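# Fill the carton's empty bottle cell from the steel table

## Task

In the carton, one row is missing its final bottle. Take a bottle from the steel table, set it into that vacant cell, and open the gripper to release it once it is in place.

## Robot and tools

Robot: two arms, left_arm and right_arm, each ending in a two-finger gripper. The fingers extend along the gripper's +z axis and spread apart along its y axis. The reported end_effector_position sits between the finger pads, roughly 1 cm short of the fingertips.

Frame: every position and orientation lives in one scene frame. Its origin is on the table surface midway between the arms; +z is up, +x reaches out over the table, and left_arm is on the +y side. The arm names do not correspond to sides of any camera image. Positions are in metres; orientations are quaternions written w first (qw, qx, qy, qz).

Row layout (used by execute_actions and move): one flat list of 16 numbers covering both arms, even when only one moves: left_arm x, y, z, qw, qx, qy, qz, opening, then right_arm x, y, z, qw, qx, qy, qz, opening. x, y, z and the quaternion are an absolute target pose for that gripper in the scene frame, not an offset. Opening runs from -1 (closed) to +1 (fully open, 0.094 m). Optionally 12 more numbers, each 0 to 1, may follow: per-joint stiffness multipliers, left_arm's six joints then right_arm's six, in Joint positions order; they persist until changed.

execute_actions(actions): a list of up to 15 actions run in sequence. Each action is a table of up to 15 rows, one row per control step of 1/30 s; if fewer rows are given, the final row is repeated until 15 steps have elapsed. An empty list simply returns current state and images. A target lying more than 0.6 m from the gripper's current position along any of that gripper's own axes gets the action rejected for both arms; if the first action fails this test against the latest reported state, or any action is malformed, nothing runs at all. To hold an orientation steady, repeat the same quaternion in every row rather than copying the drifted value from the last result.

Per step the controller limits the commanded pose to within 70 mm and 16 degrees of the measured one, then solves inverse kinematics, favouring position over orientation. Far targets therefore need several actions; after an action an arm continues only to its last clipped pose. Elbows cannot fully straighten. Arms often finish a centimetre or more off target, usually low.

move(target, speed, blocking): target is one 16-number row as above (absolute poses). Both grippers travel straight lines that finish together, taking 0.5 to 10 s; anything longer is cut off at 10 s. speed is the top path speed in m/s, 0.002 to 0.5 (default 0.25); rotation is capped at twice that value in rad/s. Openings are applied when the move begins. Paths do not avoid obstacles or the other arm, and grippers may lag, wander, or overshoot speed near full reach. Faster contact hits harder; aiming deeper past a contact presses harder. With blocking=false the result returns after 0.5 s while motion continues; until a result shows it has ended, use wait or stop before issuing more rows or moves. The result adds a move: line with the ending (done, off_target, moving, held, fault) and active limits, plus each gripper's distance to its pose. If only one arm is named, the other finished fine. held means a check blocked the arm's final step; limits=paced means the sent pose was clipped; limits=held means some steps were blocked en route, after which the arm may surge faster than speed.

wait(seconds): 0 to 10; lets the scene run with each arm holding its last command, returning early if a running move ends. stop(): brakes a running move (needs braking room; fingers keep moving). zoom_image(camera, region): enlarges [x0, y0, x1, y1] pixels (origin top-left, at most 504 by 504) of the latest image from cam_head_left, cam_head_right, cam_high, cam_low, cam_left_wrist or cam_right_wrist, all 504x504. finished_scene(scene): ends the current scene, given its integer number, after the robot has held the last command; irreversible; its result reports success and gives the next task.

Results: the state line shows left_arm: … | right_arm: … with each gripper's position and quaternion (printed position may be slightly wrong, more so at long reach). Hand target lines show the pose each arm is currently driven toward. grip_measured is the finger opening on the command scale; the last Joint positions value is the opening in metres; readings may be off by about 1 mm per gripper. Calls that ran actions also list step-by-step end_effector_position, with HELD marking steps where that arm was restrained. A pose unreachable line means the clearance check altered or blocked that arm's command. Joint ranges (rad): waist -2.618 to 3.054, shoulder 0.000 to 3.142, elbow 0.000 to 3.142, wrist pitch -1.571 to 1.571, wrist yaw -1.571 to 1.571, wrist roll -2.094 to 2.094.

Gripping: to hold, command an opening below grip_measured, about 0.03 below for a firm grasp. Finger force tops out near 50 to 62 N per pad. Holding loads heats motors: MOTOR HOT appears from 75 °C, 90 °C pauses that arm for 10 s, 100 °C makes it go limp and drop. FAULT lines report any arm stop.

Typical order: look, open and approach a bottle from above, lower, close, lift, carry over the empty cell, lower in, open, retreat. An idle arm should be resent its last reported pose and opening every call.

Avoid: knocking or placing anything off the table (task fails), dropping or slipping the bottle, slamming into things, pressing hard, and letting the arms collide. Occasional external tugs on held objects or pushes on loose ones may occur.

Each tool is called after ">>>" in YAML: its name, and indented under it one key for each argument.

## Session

>>> execute_actions:
  actions: []

Scene clock: 0.00 s.
left_arm: end_effector_position=(+0.4869, +0.2207, +0.3790) grip_measured=+1.000 end_effector_quat_wxyz=(+0.663, -0.654, +0.364, -0.012) | right_arm: end_effector_position=(+0.6381, -0.3861, +0.3821) grip_measured=+1.000 end_effector_quat_wxyz=(+0.571, +0.030, +0.814, +0.100)
Joint positions: left_arm=[-0.458  2.238  2.495 -0.966 -1.384 -1.781  0.094] | right_arm=[-0.068  2.174  2.467 -0.635 -0.222  0.131  0.094]
Joint velocities: left_arm=[ 0.002 -0.007 -0.022 -0.022  0.051 -0.066  0.   ] | right_arm=[-0.012 -0.007 -0.007  0.022  0.051 -0.081  0.   ]
Motor temperatures (°C, as the motors report them): left_arm=[23 24 22 24 22 25] | right_arm=[24 24 25 24 24 24]
Hand target (left_arm): +0.485, +0.222, +0.378; +0.664, -0.650, +0.369, -0.001
Hand target (right_arm): +0.635, -0.386, +0.391; +0.577, +0.028, +0.810, +0.099
Joint stiffness scale: left_arm=[1. 1. 1. 1. 1. 1.] | right_arm=[1. 1. 1. 1. 1. 1.]

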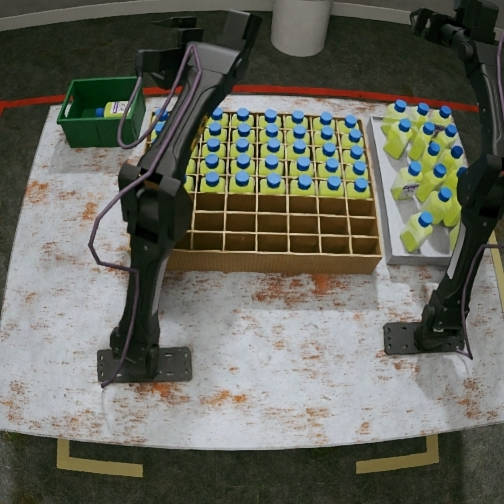

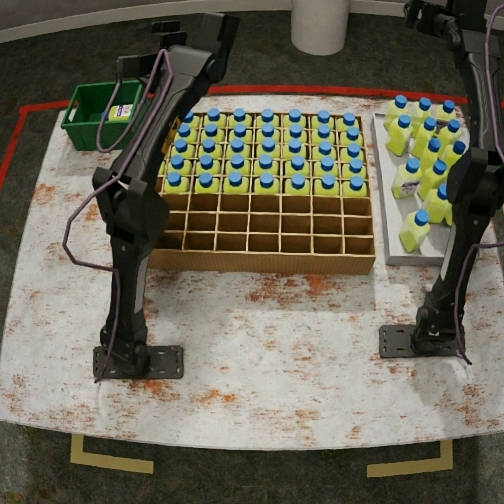

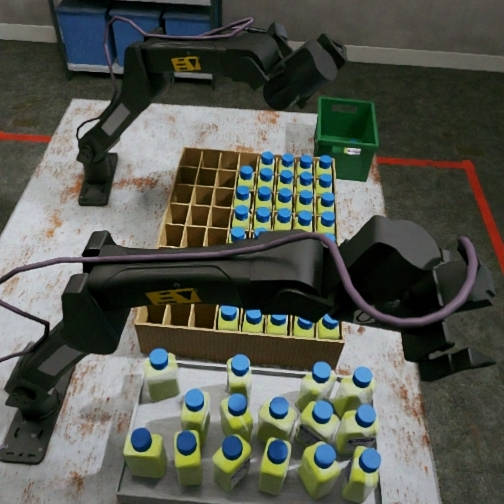

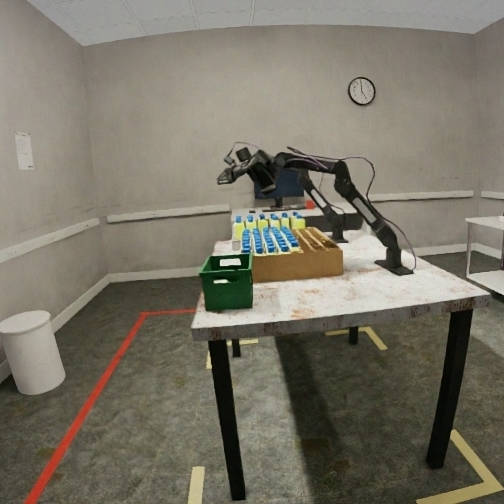

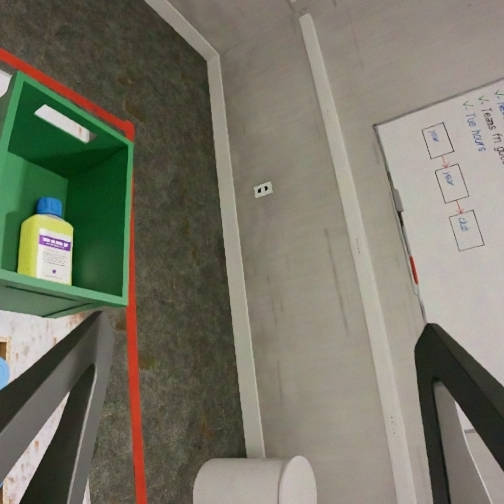

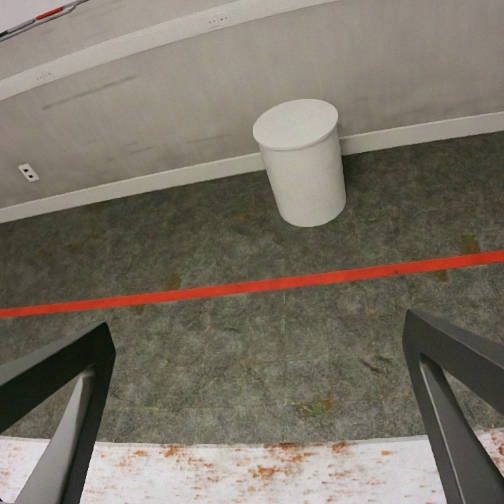

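>>> execute_actions:
  actions: []

Scene clock: 1.73 s.
left_arm: end_effector_position=(+0.4869, +0.2207, +0.3790) grip_measured=+1.000 end_effector_quat_wxyz=(+0.663, -0.654, +0.364, -0.012) | right_arm: end_effector_position=(+0.6381, -0.3861, +0.3821) grip_measured=+1.000 end_effector_quat_wxyz=(+0.571, +0.030, +0.814, +0.100)
Joint positions: left_arm=[-0.458  2.238  2.495 -0.966 -1.384 -1.781  0.094] | right_arm=[-0.068  2.174  2.467 -0.635 -0.222  0.131  0.094]
Joint velocities: left_arm=[-0.002 -0.012 -0.007 -0.066  0.066  0.022  0.   ] | right_arm=[ 0.012  0.002  0.007 -0.007 -0.051 -0.037  0.   ]
Motor temperatures (°C, as the motors report them): left_arm=[23 24 22 24 22 25] | right_arm=[24 24 25 25 24 24]
Hand target (left_arm): +0.485, +0.222, +0.378; +0.664, -0.650, +0.369, -0.001
Hand target (right_arm): +0.635, -0.386, +0.391; +0.577, +0.028, +0.810, +0.099
Joint stiffness scale: left_arm=[1. 1. 1. 1. 1. 1.] | right_arm=[1. 1. 1. 1. 1. 1.]

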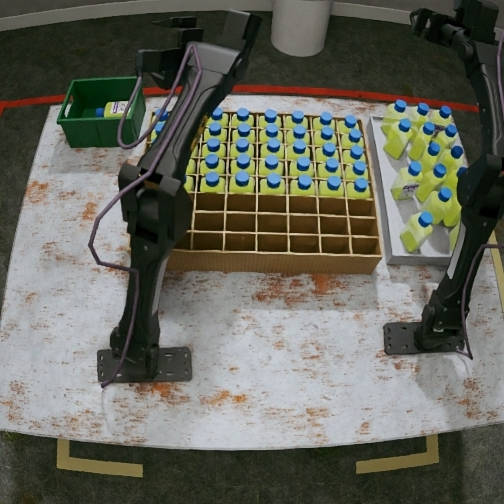

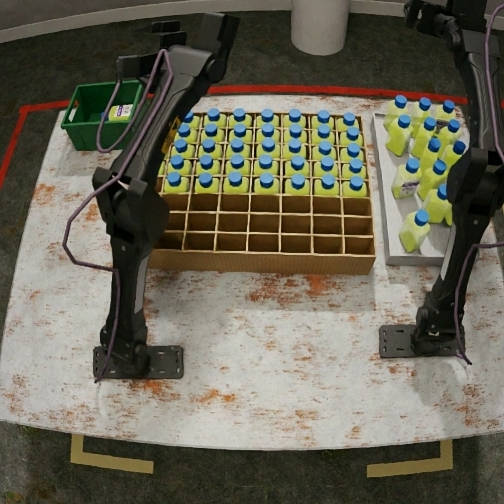

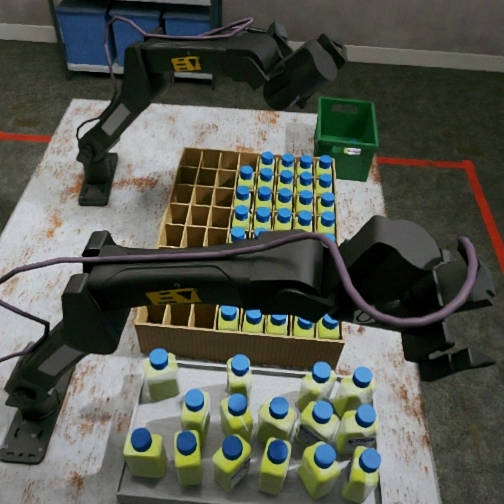

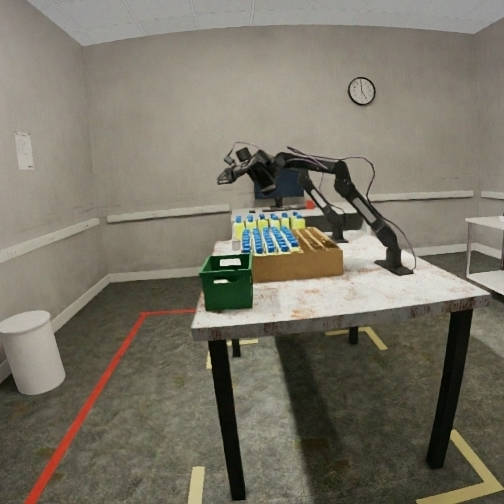

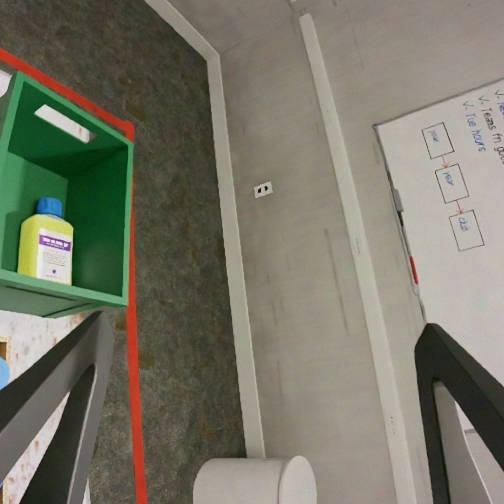

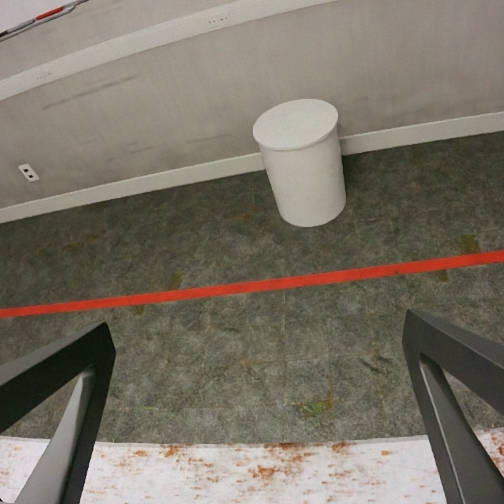

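>>> zoom_image:
  camera: "cam_high"
  region: [120, 130, 380, 390]

>>> zoom_image:
  camera: "cam_head_left"
  region: [330, 80, 504, 290]

Region (120, 130, 380, 390) of cam_high's 504x504 image, scaled by 1.938, with more detail than that image has.

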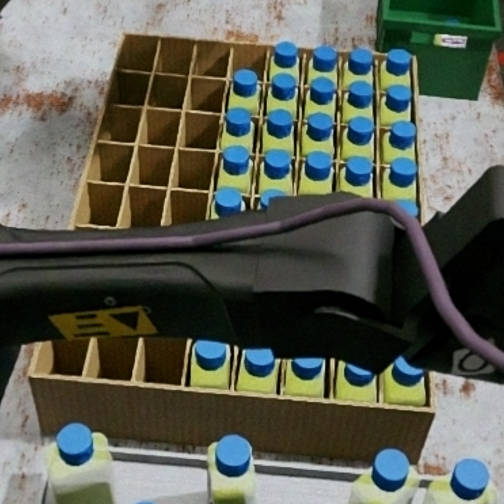

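Region (330, 80, 504, 290) of cam_head_left's 504x504 image, scaled by 2.400, with more detail than that image has; it fills the left 418 columns of this view, and the rest is white.

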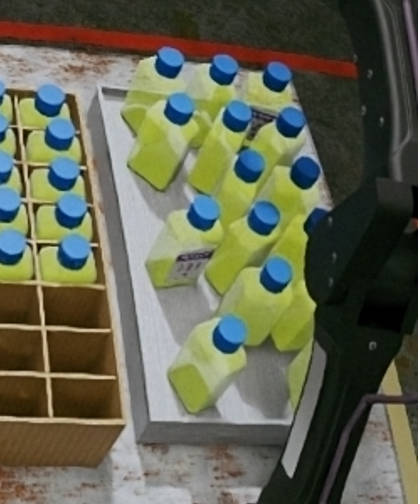

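>>> zoom_image:
  camera: "cam_high"
  region: [100, 330, 400, 504]

Region (100, 330, 400, 504) of cam_high's 504x504 image, scaled by 1.680, with more detail than that image has; it fills the top 292 rows of this view, and the rest is white.

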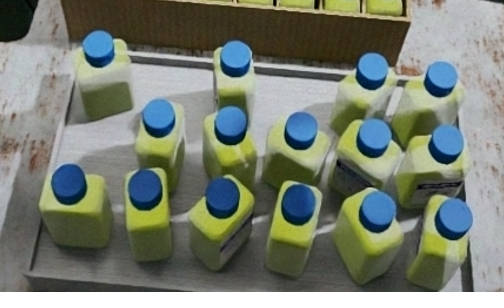

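>>> move:
  target: [0.34, 0.22, 0.23, 0.1305, 0, 0.9914, 0, 1, 0.24, -0.31, 0.195, 0, 0, 1, 0, 1]
  speed: 0.35

Scene clock: 12.53 s.
left_arm: end_effector_position=(+0.3447, +0.2151, +0.2263) grip_measured=+1.000 end_effector_quat_wxyz=(+0.136, +0.004, +0.991, +0.007) | right_arm: end_effector_position=(+0.2538, -0.3054, +0.1839) grip_measured=+1.000 end_effector_quat_wxyz=(-0.005, +0.007, +1.000, +0.011)
Joint positions: left_arm=[-0.156  1.76   1.875 -1.414 -0.035 -0.069  0.094] | right_arm=[ 0.26   1.477  1.44  -1.538 -0.023  0.244  0.094]
Joint velocities: left_arm=[-0.002  0.007 -0.017 -0.037 -0.022  0.037  0.   ] | right_arm=[-0.012 -0.002 -0.002 -0.007  0.037  0.081  0.   ]
Motor temperatures (°C, as the motors report them): left_arm=[23 27 23 25 22 25] | right_arm=[24 27 25 27 24 24]
Hand target (left_arm): +0.345, +0.218, +0.227; +0.132, +0.004, +0.991, +0.005
Hand target (right_arm): +0.246, -0.307, +0.187; -0.002, +0.007, +1.000, +0.007
Off the commanded pose (left_arm): 0.008 m, 1 deg.
Off the commanded pose (right_arm): 0.018 m, 2 deg.
Joint stiffness scale: left_arm=[1. 1. 1. 1. 1. 1.] | right_arm=[1. 1. 1. 1. 1. 1.]
move: off_target (right_arm)

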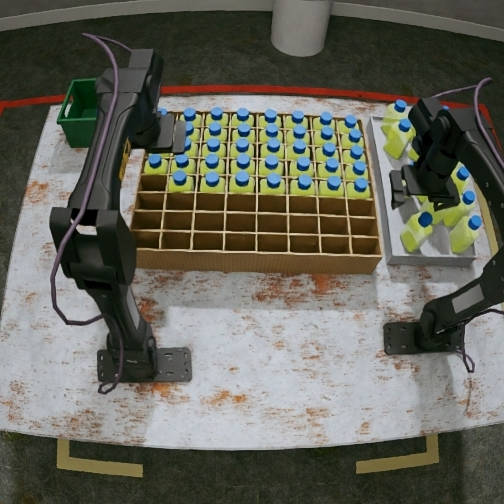

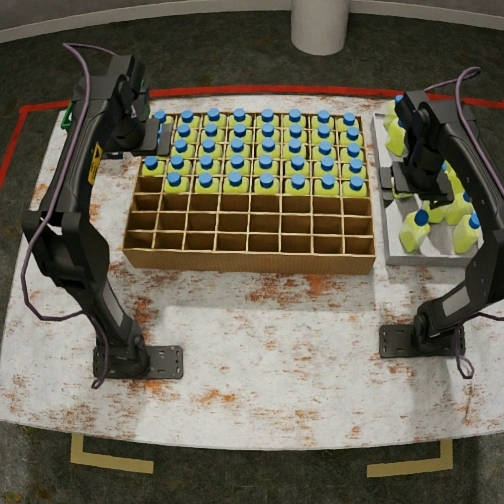

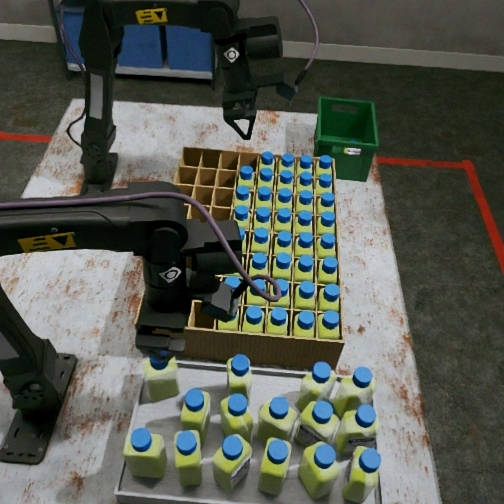

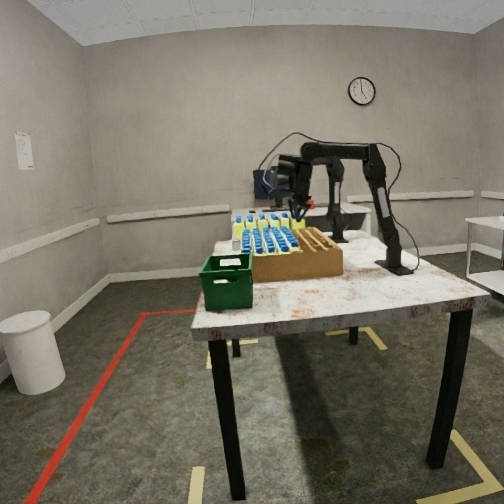

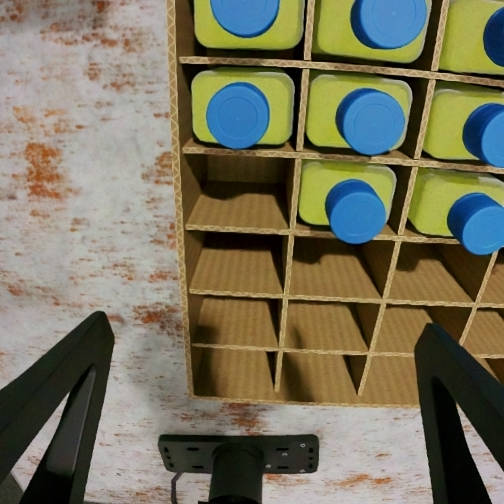

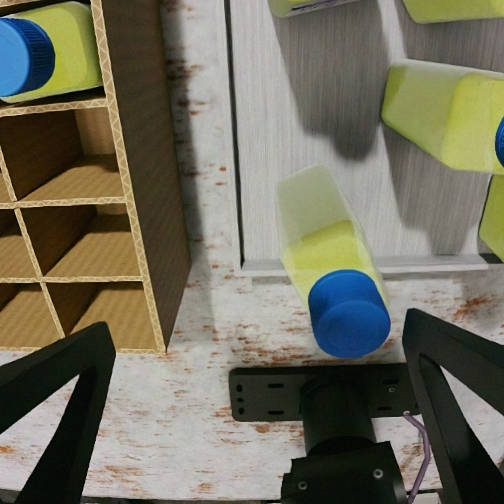

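>>> zoom_image:
  camera: "cam_high"
  region: [80, 260, 280, 420]

>>> zoom_image:
  camera: "cam_head_left"
  region: [340, 120, 504, 290]

>>> zoom_image:
  camera: "cam_right_wrist"
  region: [0, 0, 504, 504]

Region (80, 260, 280, 420) of cam_high's 504x504 image, scaled by 2.520, with more detail than that image has; it fills the top 403 rows of this view, and the rest is white.

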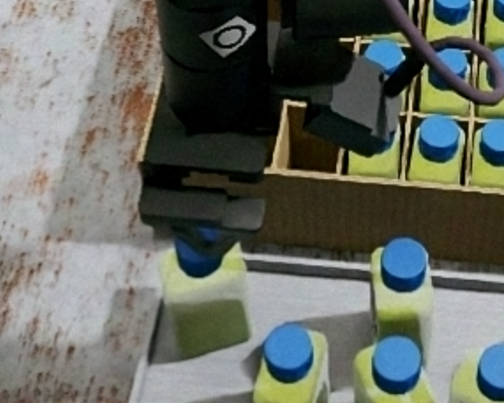

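Region (340, 120, 504, 290) of cam_head_left's 504x504 image, scaled by 2.965, with more detail than that image has; it fills the left 486 columns of this view, and the rest is white.

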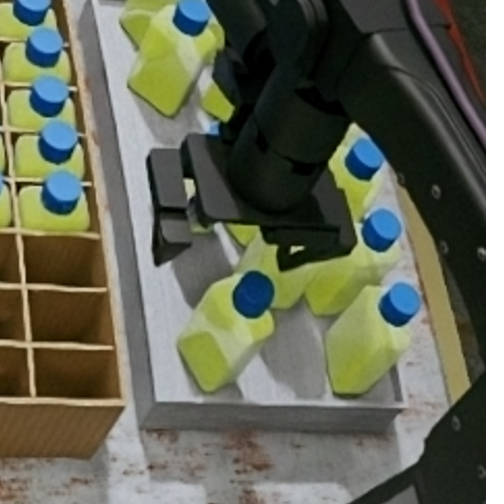

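Region (0, 0, 504, 504) of cam_right_wrist's 504x504 image, scaled by 1.000.

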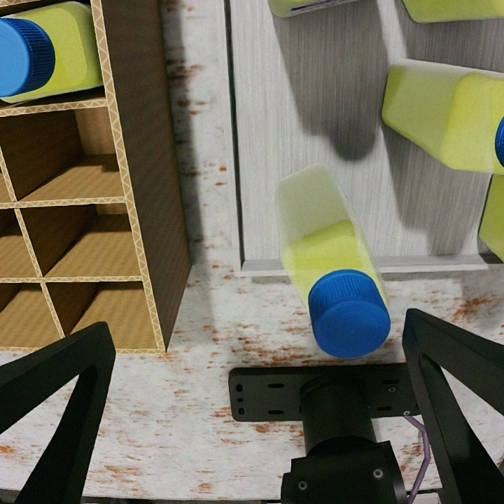

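>>> zoom_image:
  camera: "cam_head_left"
  region: [340, 200, 500, 290]

>>> zoom_image:
  camera: "cam_low"
  region: [200, 130, 430, 300]

Region (340, 200, 500, 290) of cam_head_left's 504x504 image, scaled by 3.150, with more detail than that image has; it fills the top 284 rows of this view, and the rest is white.

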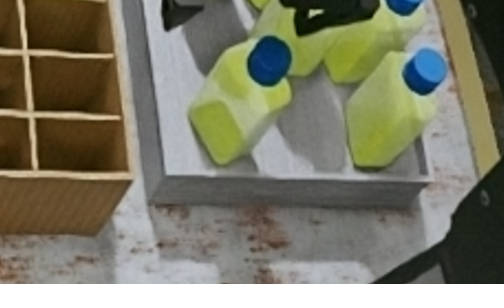

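Region (200, 130, 430, 300) of cam_low's 504x504 image, scaled by 2.191, with more detail than that image has; it fills the top 373 rows of this view, and the rest is white.

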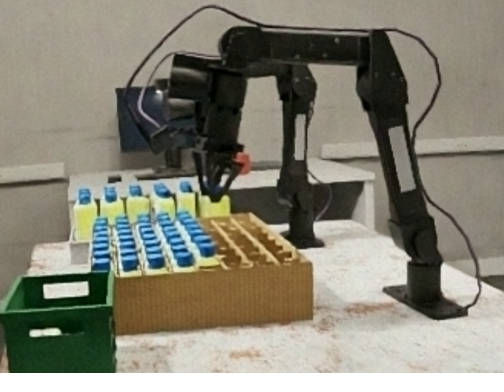

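>>> zoom_image:
  camera: "cam_left_wrist"
  region: [150, 40, 402, 292]

>>> zoom_image:
  camera: "cam_left_wrist"
  region: [150, 200, 402, 452]

Region (150, 40, 402, 292) of cam_left_wrist's 504x504 image, scaled by 2.000, with more detail than that image has.

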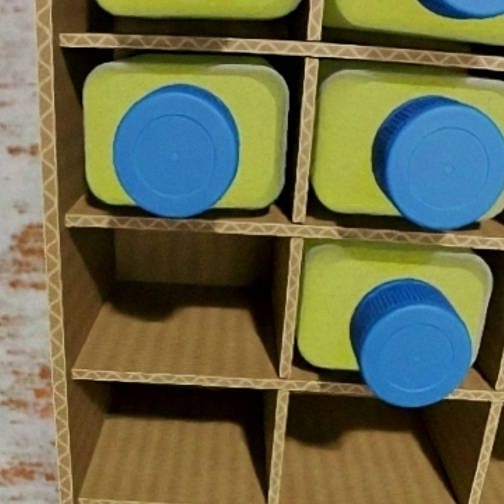

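Region (150, 200, 402, 452) of cam_left_wrist's 504x504 image, scaled by 2.000, with more detail than that image has.

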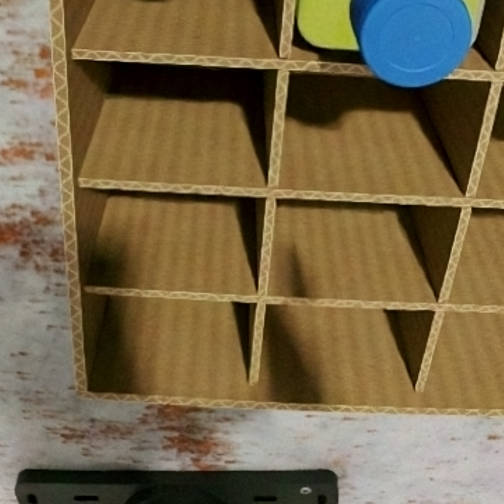

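>>> zoom_image:
  camera: "cam_high"
  region: [170, 80, 350, 210]

Region (170, 80, 350, 210) of cam_high's 504x504 image, scaled by 2.800, with more detail than that image has.

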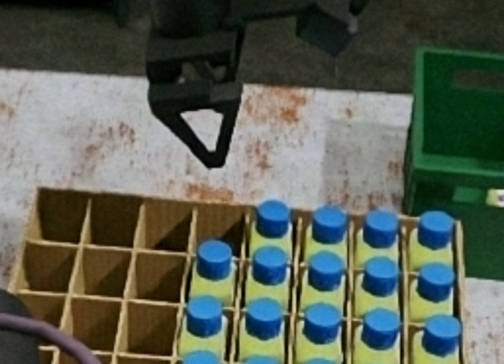

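>>> move:
  target: [0.34, 0.22, 0.23, 0.1305, 0, 0.9914, 0, 1, 0.25, -0.338, 0.195, 0, -0.2588, 0.9659, 0, 1]
  speed: 0.25

Scene clock: 36.10 s.
left_arm: end_effector_position=(+0.3417, +0.2169, +0.2254) grip_measured=+1.000 end_effector_quat_wxyz=(+0.130, +0.002, +0.992, +0.003) | right_arm: end_effector_position=(+0.2545, -0.3344, +0.1886) grip_measured=+1.000 end_effector_quat_wxyz=(+0.003, -0.258, +0.966, +0.002)
Joint positions: left_arm=[-0.147  1.76   1.875 -1.427 -0.024 -0.066  0.094] | right_arm=[ 0.154  1.456  1.44  -1.551 -0.005 -0.399  0.094]
Joint velocities: left_arm=[-0.002  0.002 -0.002  0.022 -0.022 -0.007  0.   ] | right_arm=[-0.012 -0.002 -0.007  0.037 -0.051 -0.066  0.   ]
Motor temperatures (°C, as the motors report them): left_arm=[23 26 24 25 22 25] | right_arm=[24 27 26 25 24 24]
Hand target (left_arm): +0.340, +0.220, +0.230; +0.130, +0.000, +0.991, +0.000
Hand target (right_arm): +0.250, -0.338, +0.194; +0.009, -0.259, +0.966, -0.003
Off the commanded pose (left_arm): 0.006 m, 0 deg.
Off the commanded pose (right_arm): 0.009 m, 0 deg.
Joint stiffness scale: left_arm=[1. 1. 1. 1. 1. 1.] | right_arm=[1. 1. 1. 1. 1. 1.]
joint sent to its limit (right arm) — the command would take joint 4 (wrist pitch) past its lower limit, so that joint was sent only as far as its limit.
move: done

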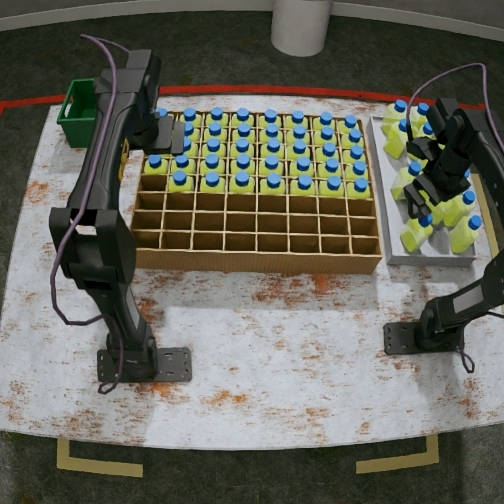

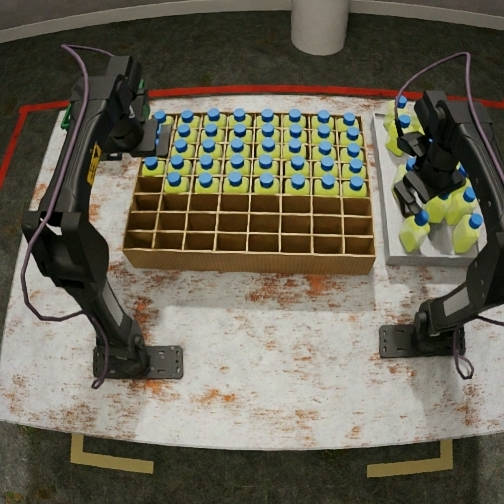

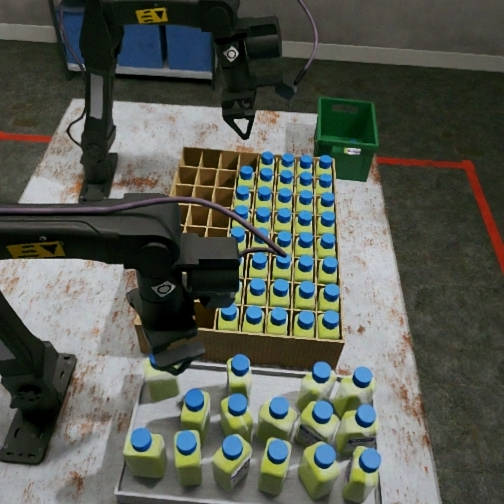

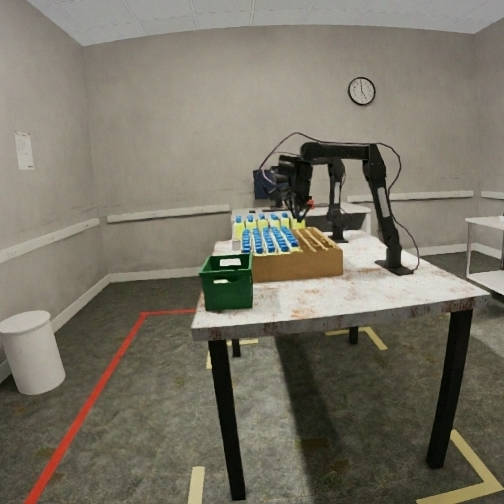

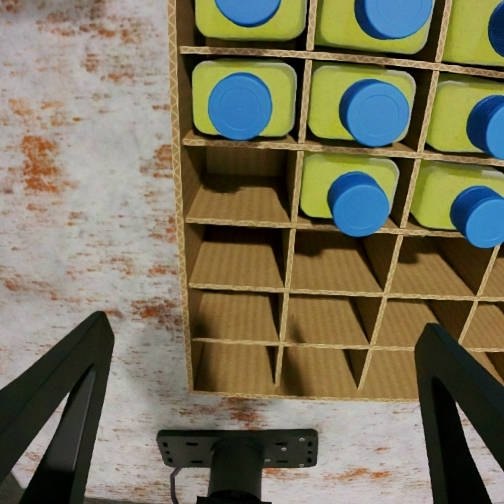

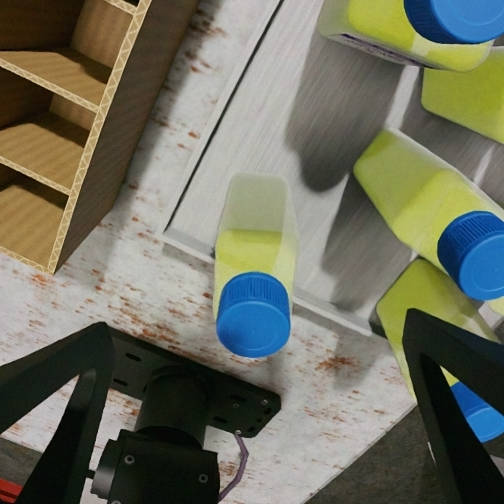

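>>> move:
  target: [0.34, 0.22, 0.23, 0.1305, 0, 0.9914, 0, 1, 0.247, -0.340, 0.113, 0, -0.2588, 0.9659, 0, 0.2]
  speed: 0.12

Scene clock: 40.27 s.
left_arm: end_effector_position=(+0.3416, +0.2168, +0.2254) grip_measured=+1.000 end_effector_quat_wxyz=(+0.130, +0.002, +0.992, +0.003) | right_arm: end_effector_position=(+0.2473, -0.3370, +0.1104) grip_measured=+0.201 end_effector_quat_wxyz=(-0.016, -0.259, +0.966, +0.005)
Joint positions: left_arm=[-0.147  1.76   1.875 -1.427 -0.023 -0.066  0.094] | right_arm=[ 0.146  1.441  1.115 -1.277 -0.005 -0.409  0.056]
Joint velocities: left_arm=[-0.002 -0.017 -0.012 -0.007  0.007 -0.037  0.   ] | right_arm=[ 0.007 -0.017  0.002 -0.022  0.007  0.007 -0.001]
Motor temperatures (°C, as the motors report them): left_arm=[23 26 24 25 22 25] | right_arm=[24 27 26 25 24 24]
Hand target (left_arm): +0.340, +0.220, +0.230; +0.131, -0.000, +0.991, +0.000
Hand target (right_arm): +0.249, -0.340, +0.113; -0.000, -0.259, +0.966, -0.000
Off the commanded pose (left_arm): 0.006 m, 0 deg.
Off the commanded pose (right_arm): 0.004 m, 2 deg.
Joint stiffness scale: left_arm=[1. 1. 1. 1. 1. 1.] | right_arm=[1. 1. 1. 1. 1. 1.]
move: done

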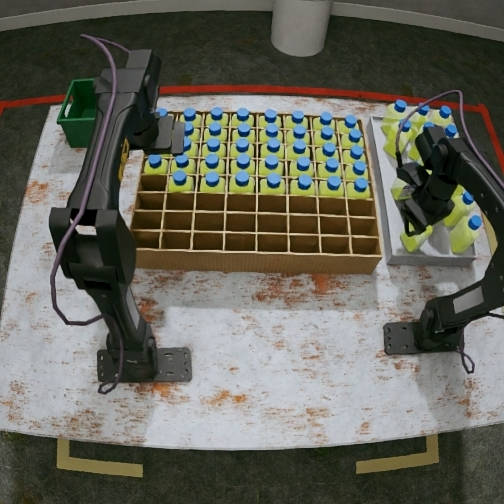

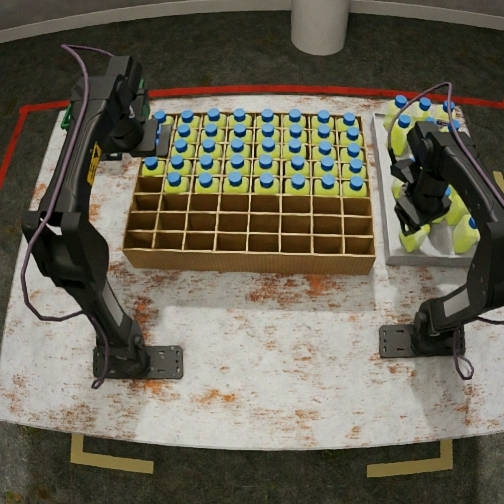

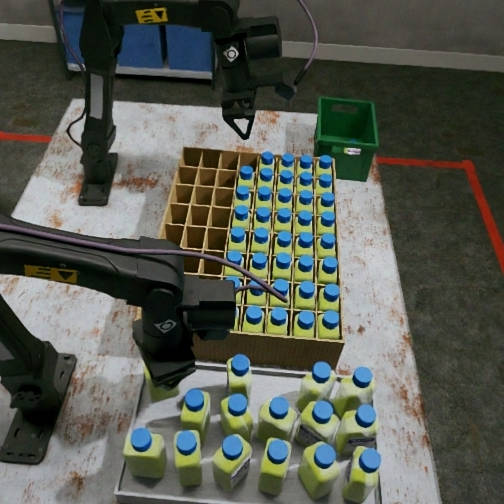

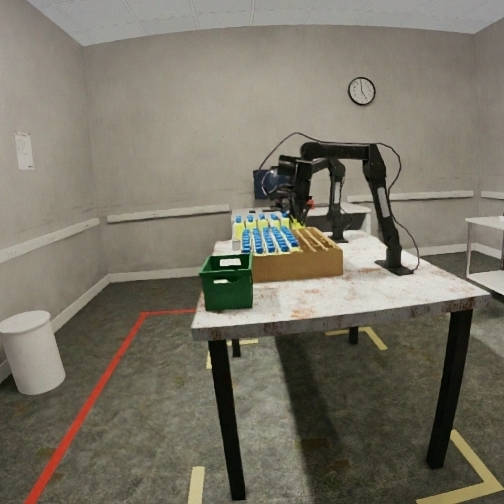

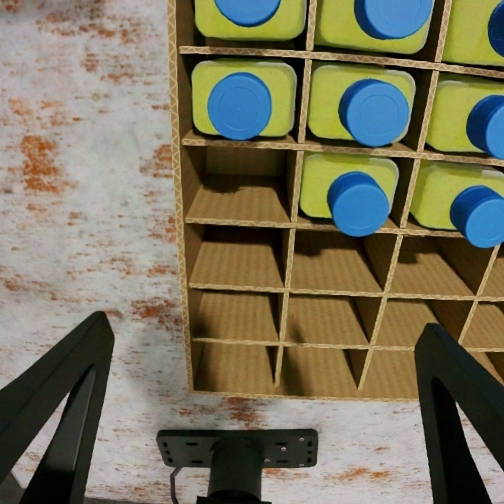

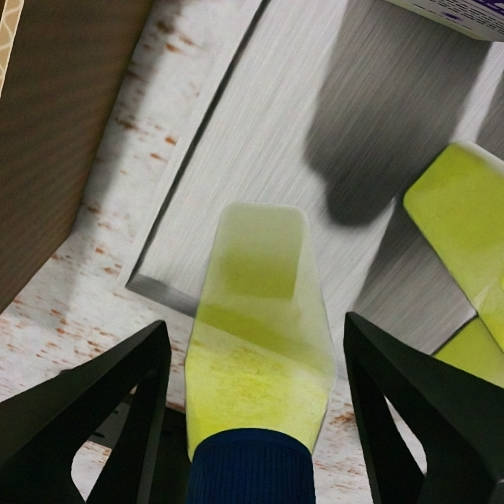

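>>> execute_actions:
  actions:
    - [[0.34, 0.22, 0.23, 0.1305, 0, 0.9914, 0, 1, 0.247, -0.340, 0.113, 0, -0.2588, 0.9659, 0, -0.32]]

Scene clock: 41.83 s.
left_arm: end_effector_position=(+0.3416, +0.2167, +0.2254) grip_measured=+1.000 end_effector_quat_wxyz=(+0.130, +0.002, +0.992, +0.002) | right_arm: end_effector_position=(+0.2482, -0.3371, +0.1104) grip_measured=-0.224 end_effector_quat_wxyz=(-0.014, -0.260, +0.966, +0.004)
Joint positions: left_arm=[-0.147  1.76   1.875 -1.427 -0.023 -0.066  0.094] | right_arm=[ 0.146  1.441  1.115 -1.273 -0.004 -0.41   0.036]
Joint velocities: left_arm=[ 0.007  0.002  0.012 -0.081  0.037  0.007  0.   ] | right_arm=[ 0.007  0.007 -0.002  0.007 -0.037  0.051 -0.001]
Motor temperatures (°C, as the motors report them): left_arm=[23 27 24 25 22 25] | right_arm=[24 27 26 25 24 24]
Hand target (left_arm): +0.340, +0.220, +0.230; +0.131, +0.000, +0.991, +0.000
Hand target (right_arm): +0.247, -0.340, +0.113; -0.000, -0.259, +0.966, -0.000
Off the commanded pose (left_arm): 0.006 m, 0 deg.
Off the commanded pose (right_arm): 0.004 m, 2 deg.
Joint stiffness scale: left_arm=[1. 1. 1. 1. 1. 1.] | right_arm=[1. 1. 1. 1. 1. 1.]
Step readings (end_effector_position):
0: left_arm (+0.3416, +0.2167, +0.2254) | right_arm (+0.2477, -0.3370, +0.1104)
1: left_arm (+0.3416, +0.2167, +0.2254) | right_arm (+0.2477, -0.3370, +0.1104)
2: left_arm (+0.3416, +0.2167, +0.2254) | right_arm (+0.2480, -0.3370, +0.1104)
4: left_arm (+0.3416, +0.2167, +0.2254) | right_arm (+0.2482, -0.3371, +0.1104)
8: left_arm (+0.3416, +0.2167, +0.2254) | right_arm (+0.2482, -0.3371, +0.1104)
15: end_effector_position above

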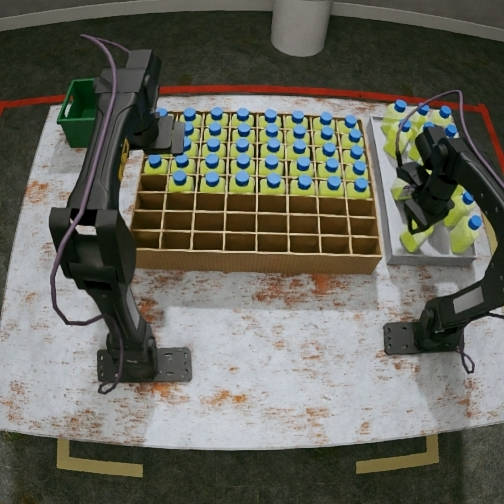

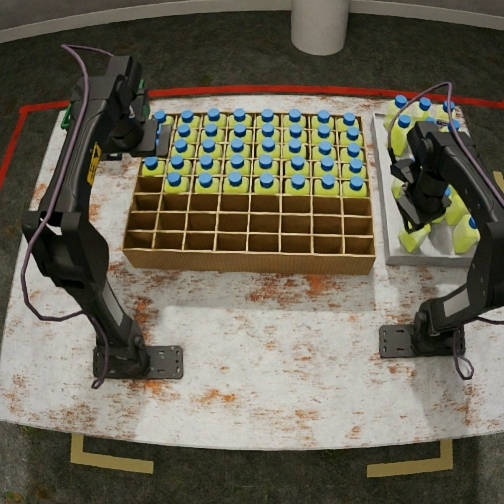

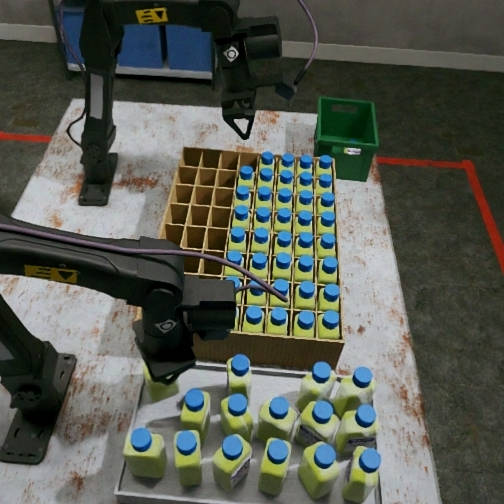

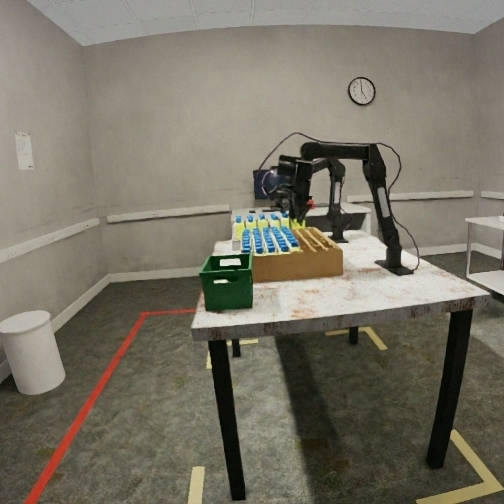

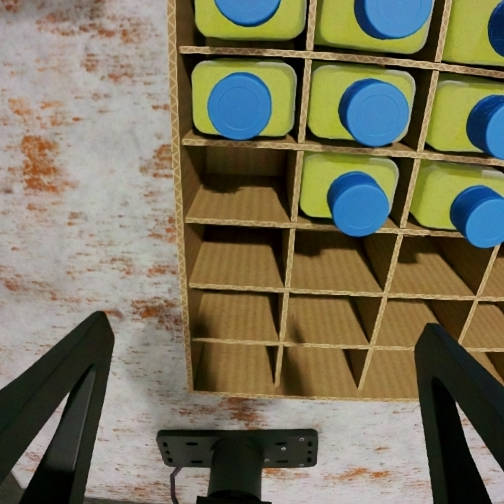

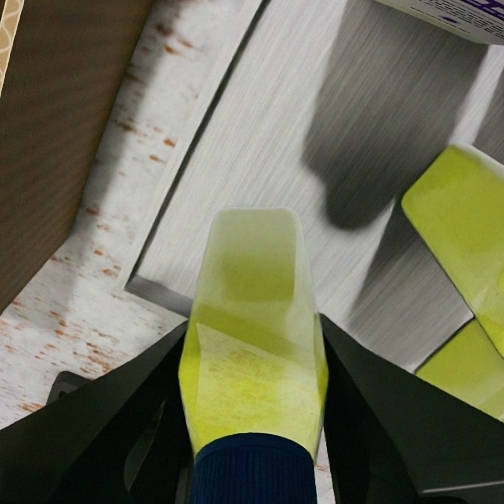

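>>> wait:
  seconds: 0

Scene clock: 42.13 s.
left_arm: end_effector_position=(+0.3416, +0.2167, +0.2254) grip_measured=+1.000 end_effector_quat_wxyz=(+0.130, +0.002, +0.992, +0.002) | right_arm: end_effector_position=(+0.2482, -0.3371, +0.1104) grip_measured=-0.224 end_effector_quat_wxyz=(-0.014, -0.260, +0.966, +0.004)
Joint positions: left_arm=[-0.147  1.76   1.875 -1.427 -0.023 -0.066  0.094] | right_arm=[ 0.146  1.441  1.115 -1.273 -0.004 -0.41   0.036]
Joint velocities: left_arm=[-0.007  0.002  0.017  0.007  0.007  0.037  0.   ] | right_arm=[ 0.002  0.002  0.017  0.007 -0.037  0.037 -0.   ]
Motor temperatures (°C, as the motors report them): left_arm=[23 27 24 25 22 25] | right_arm=[24 27 26 25 24 24]
Hand target (left_arm): +0.340, +0.220, +0.230; +0.131, +0.000, +0.991, +0.000
Hand target (right_arm): +0.247, -0.340, +0.113; -0.000, -0.259, +0.966, -0.000
Off the commanded pose (left_arm): 0.006 m, 0 deg.
Off the commanded pose (right_arm): 0.004 m, 2 deg.
Joint stiffness scale: left_arm=[1. 1. 1. 1. 1. 1.] | right_arm=[1. 1. 1. 1. 1. 1.]

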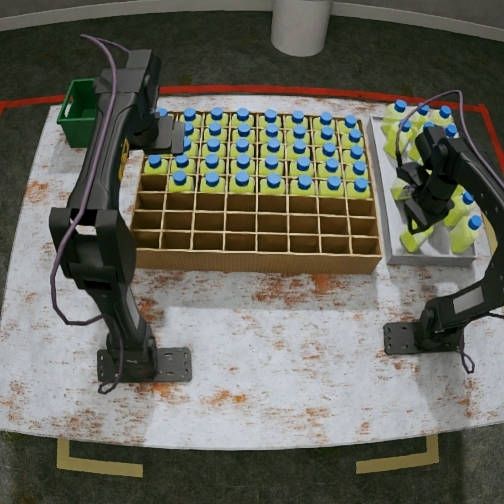

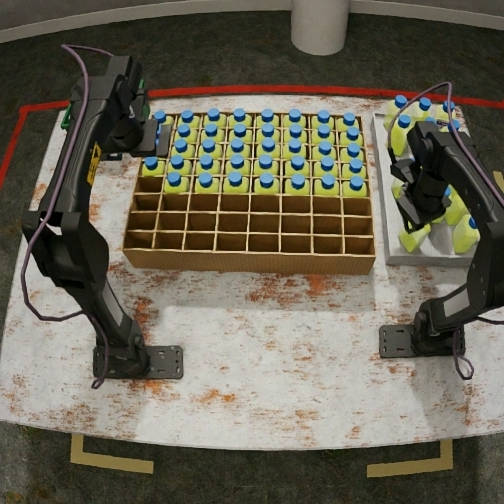

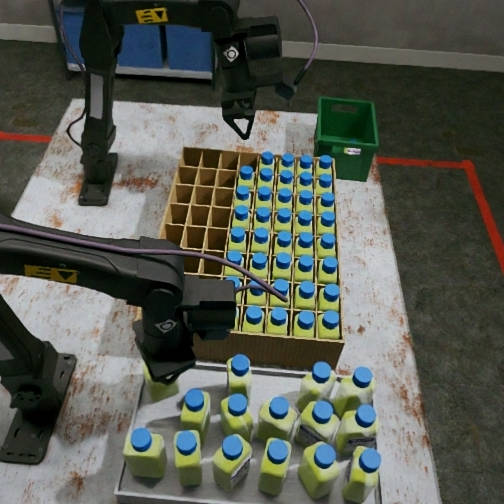

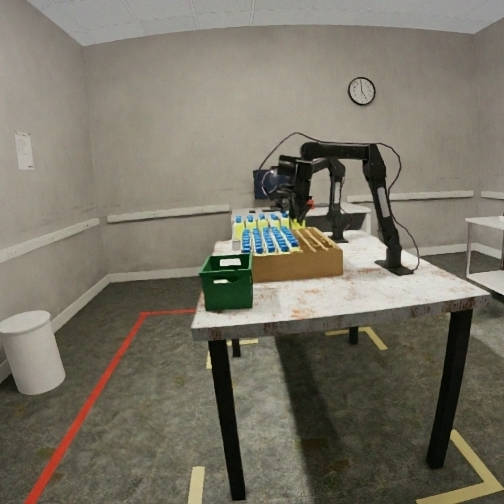

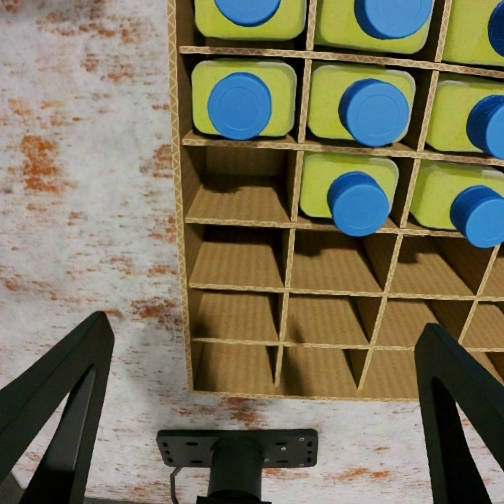

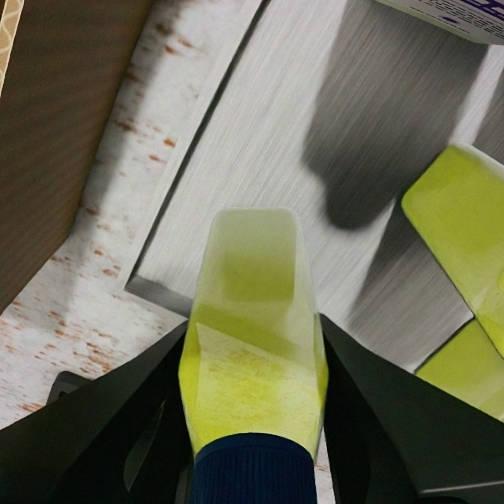

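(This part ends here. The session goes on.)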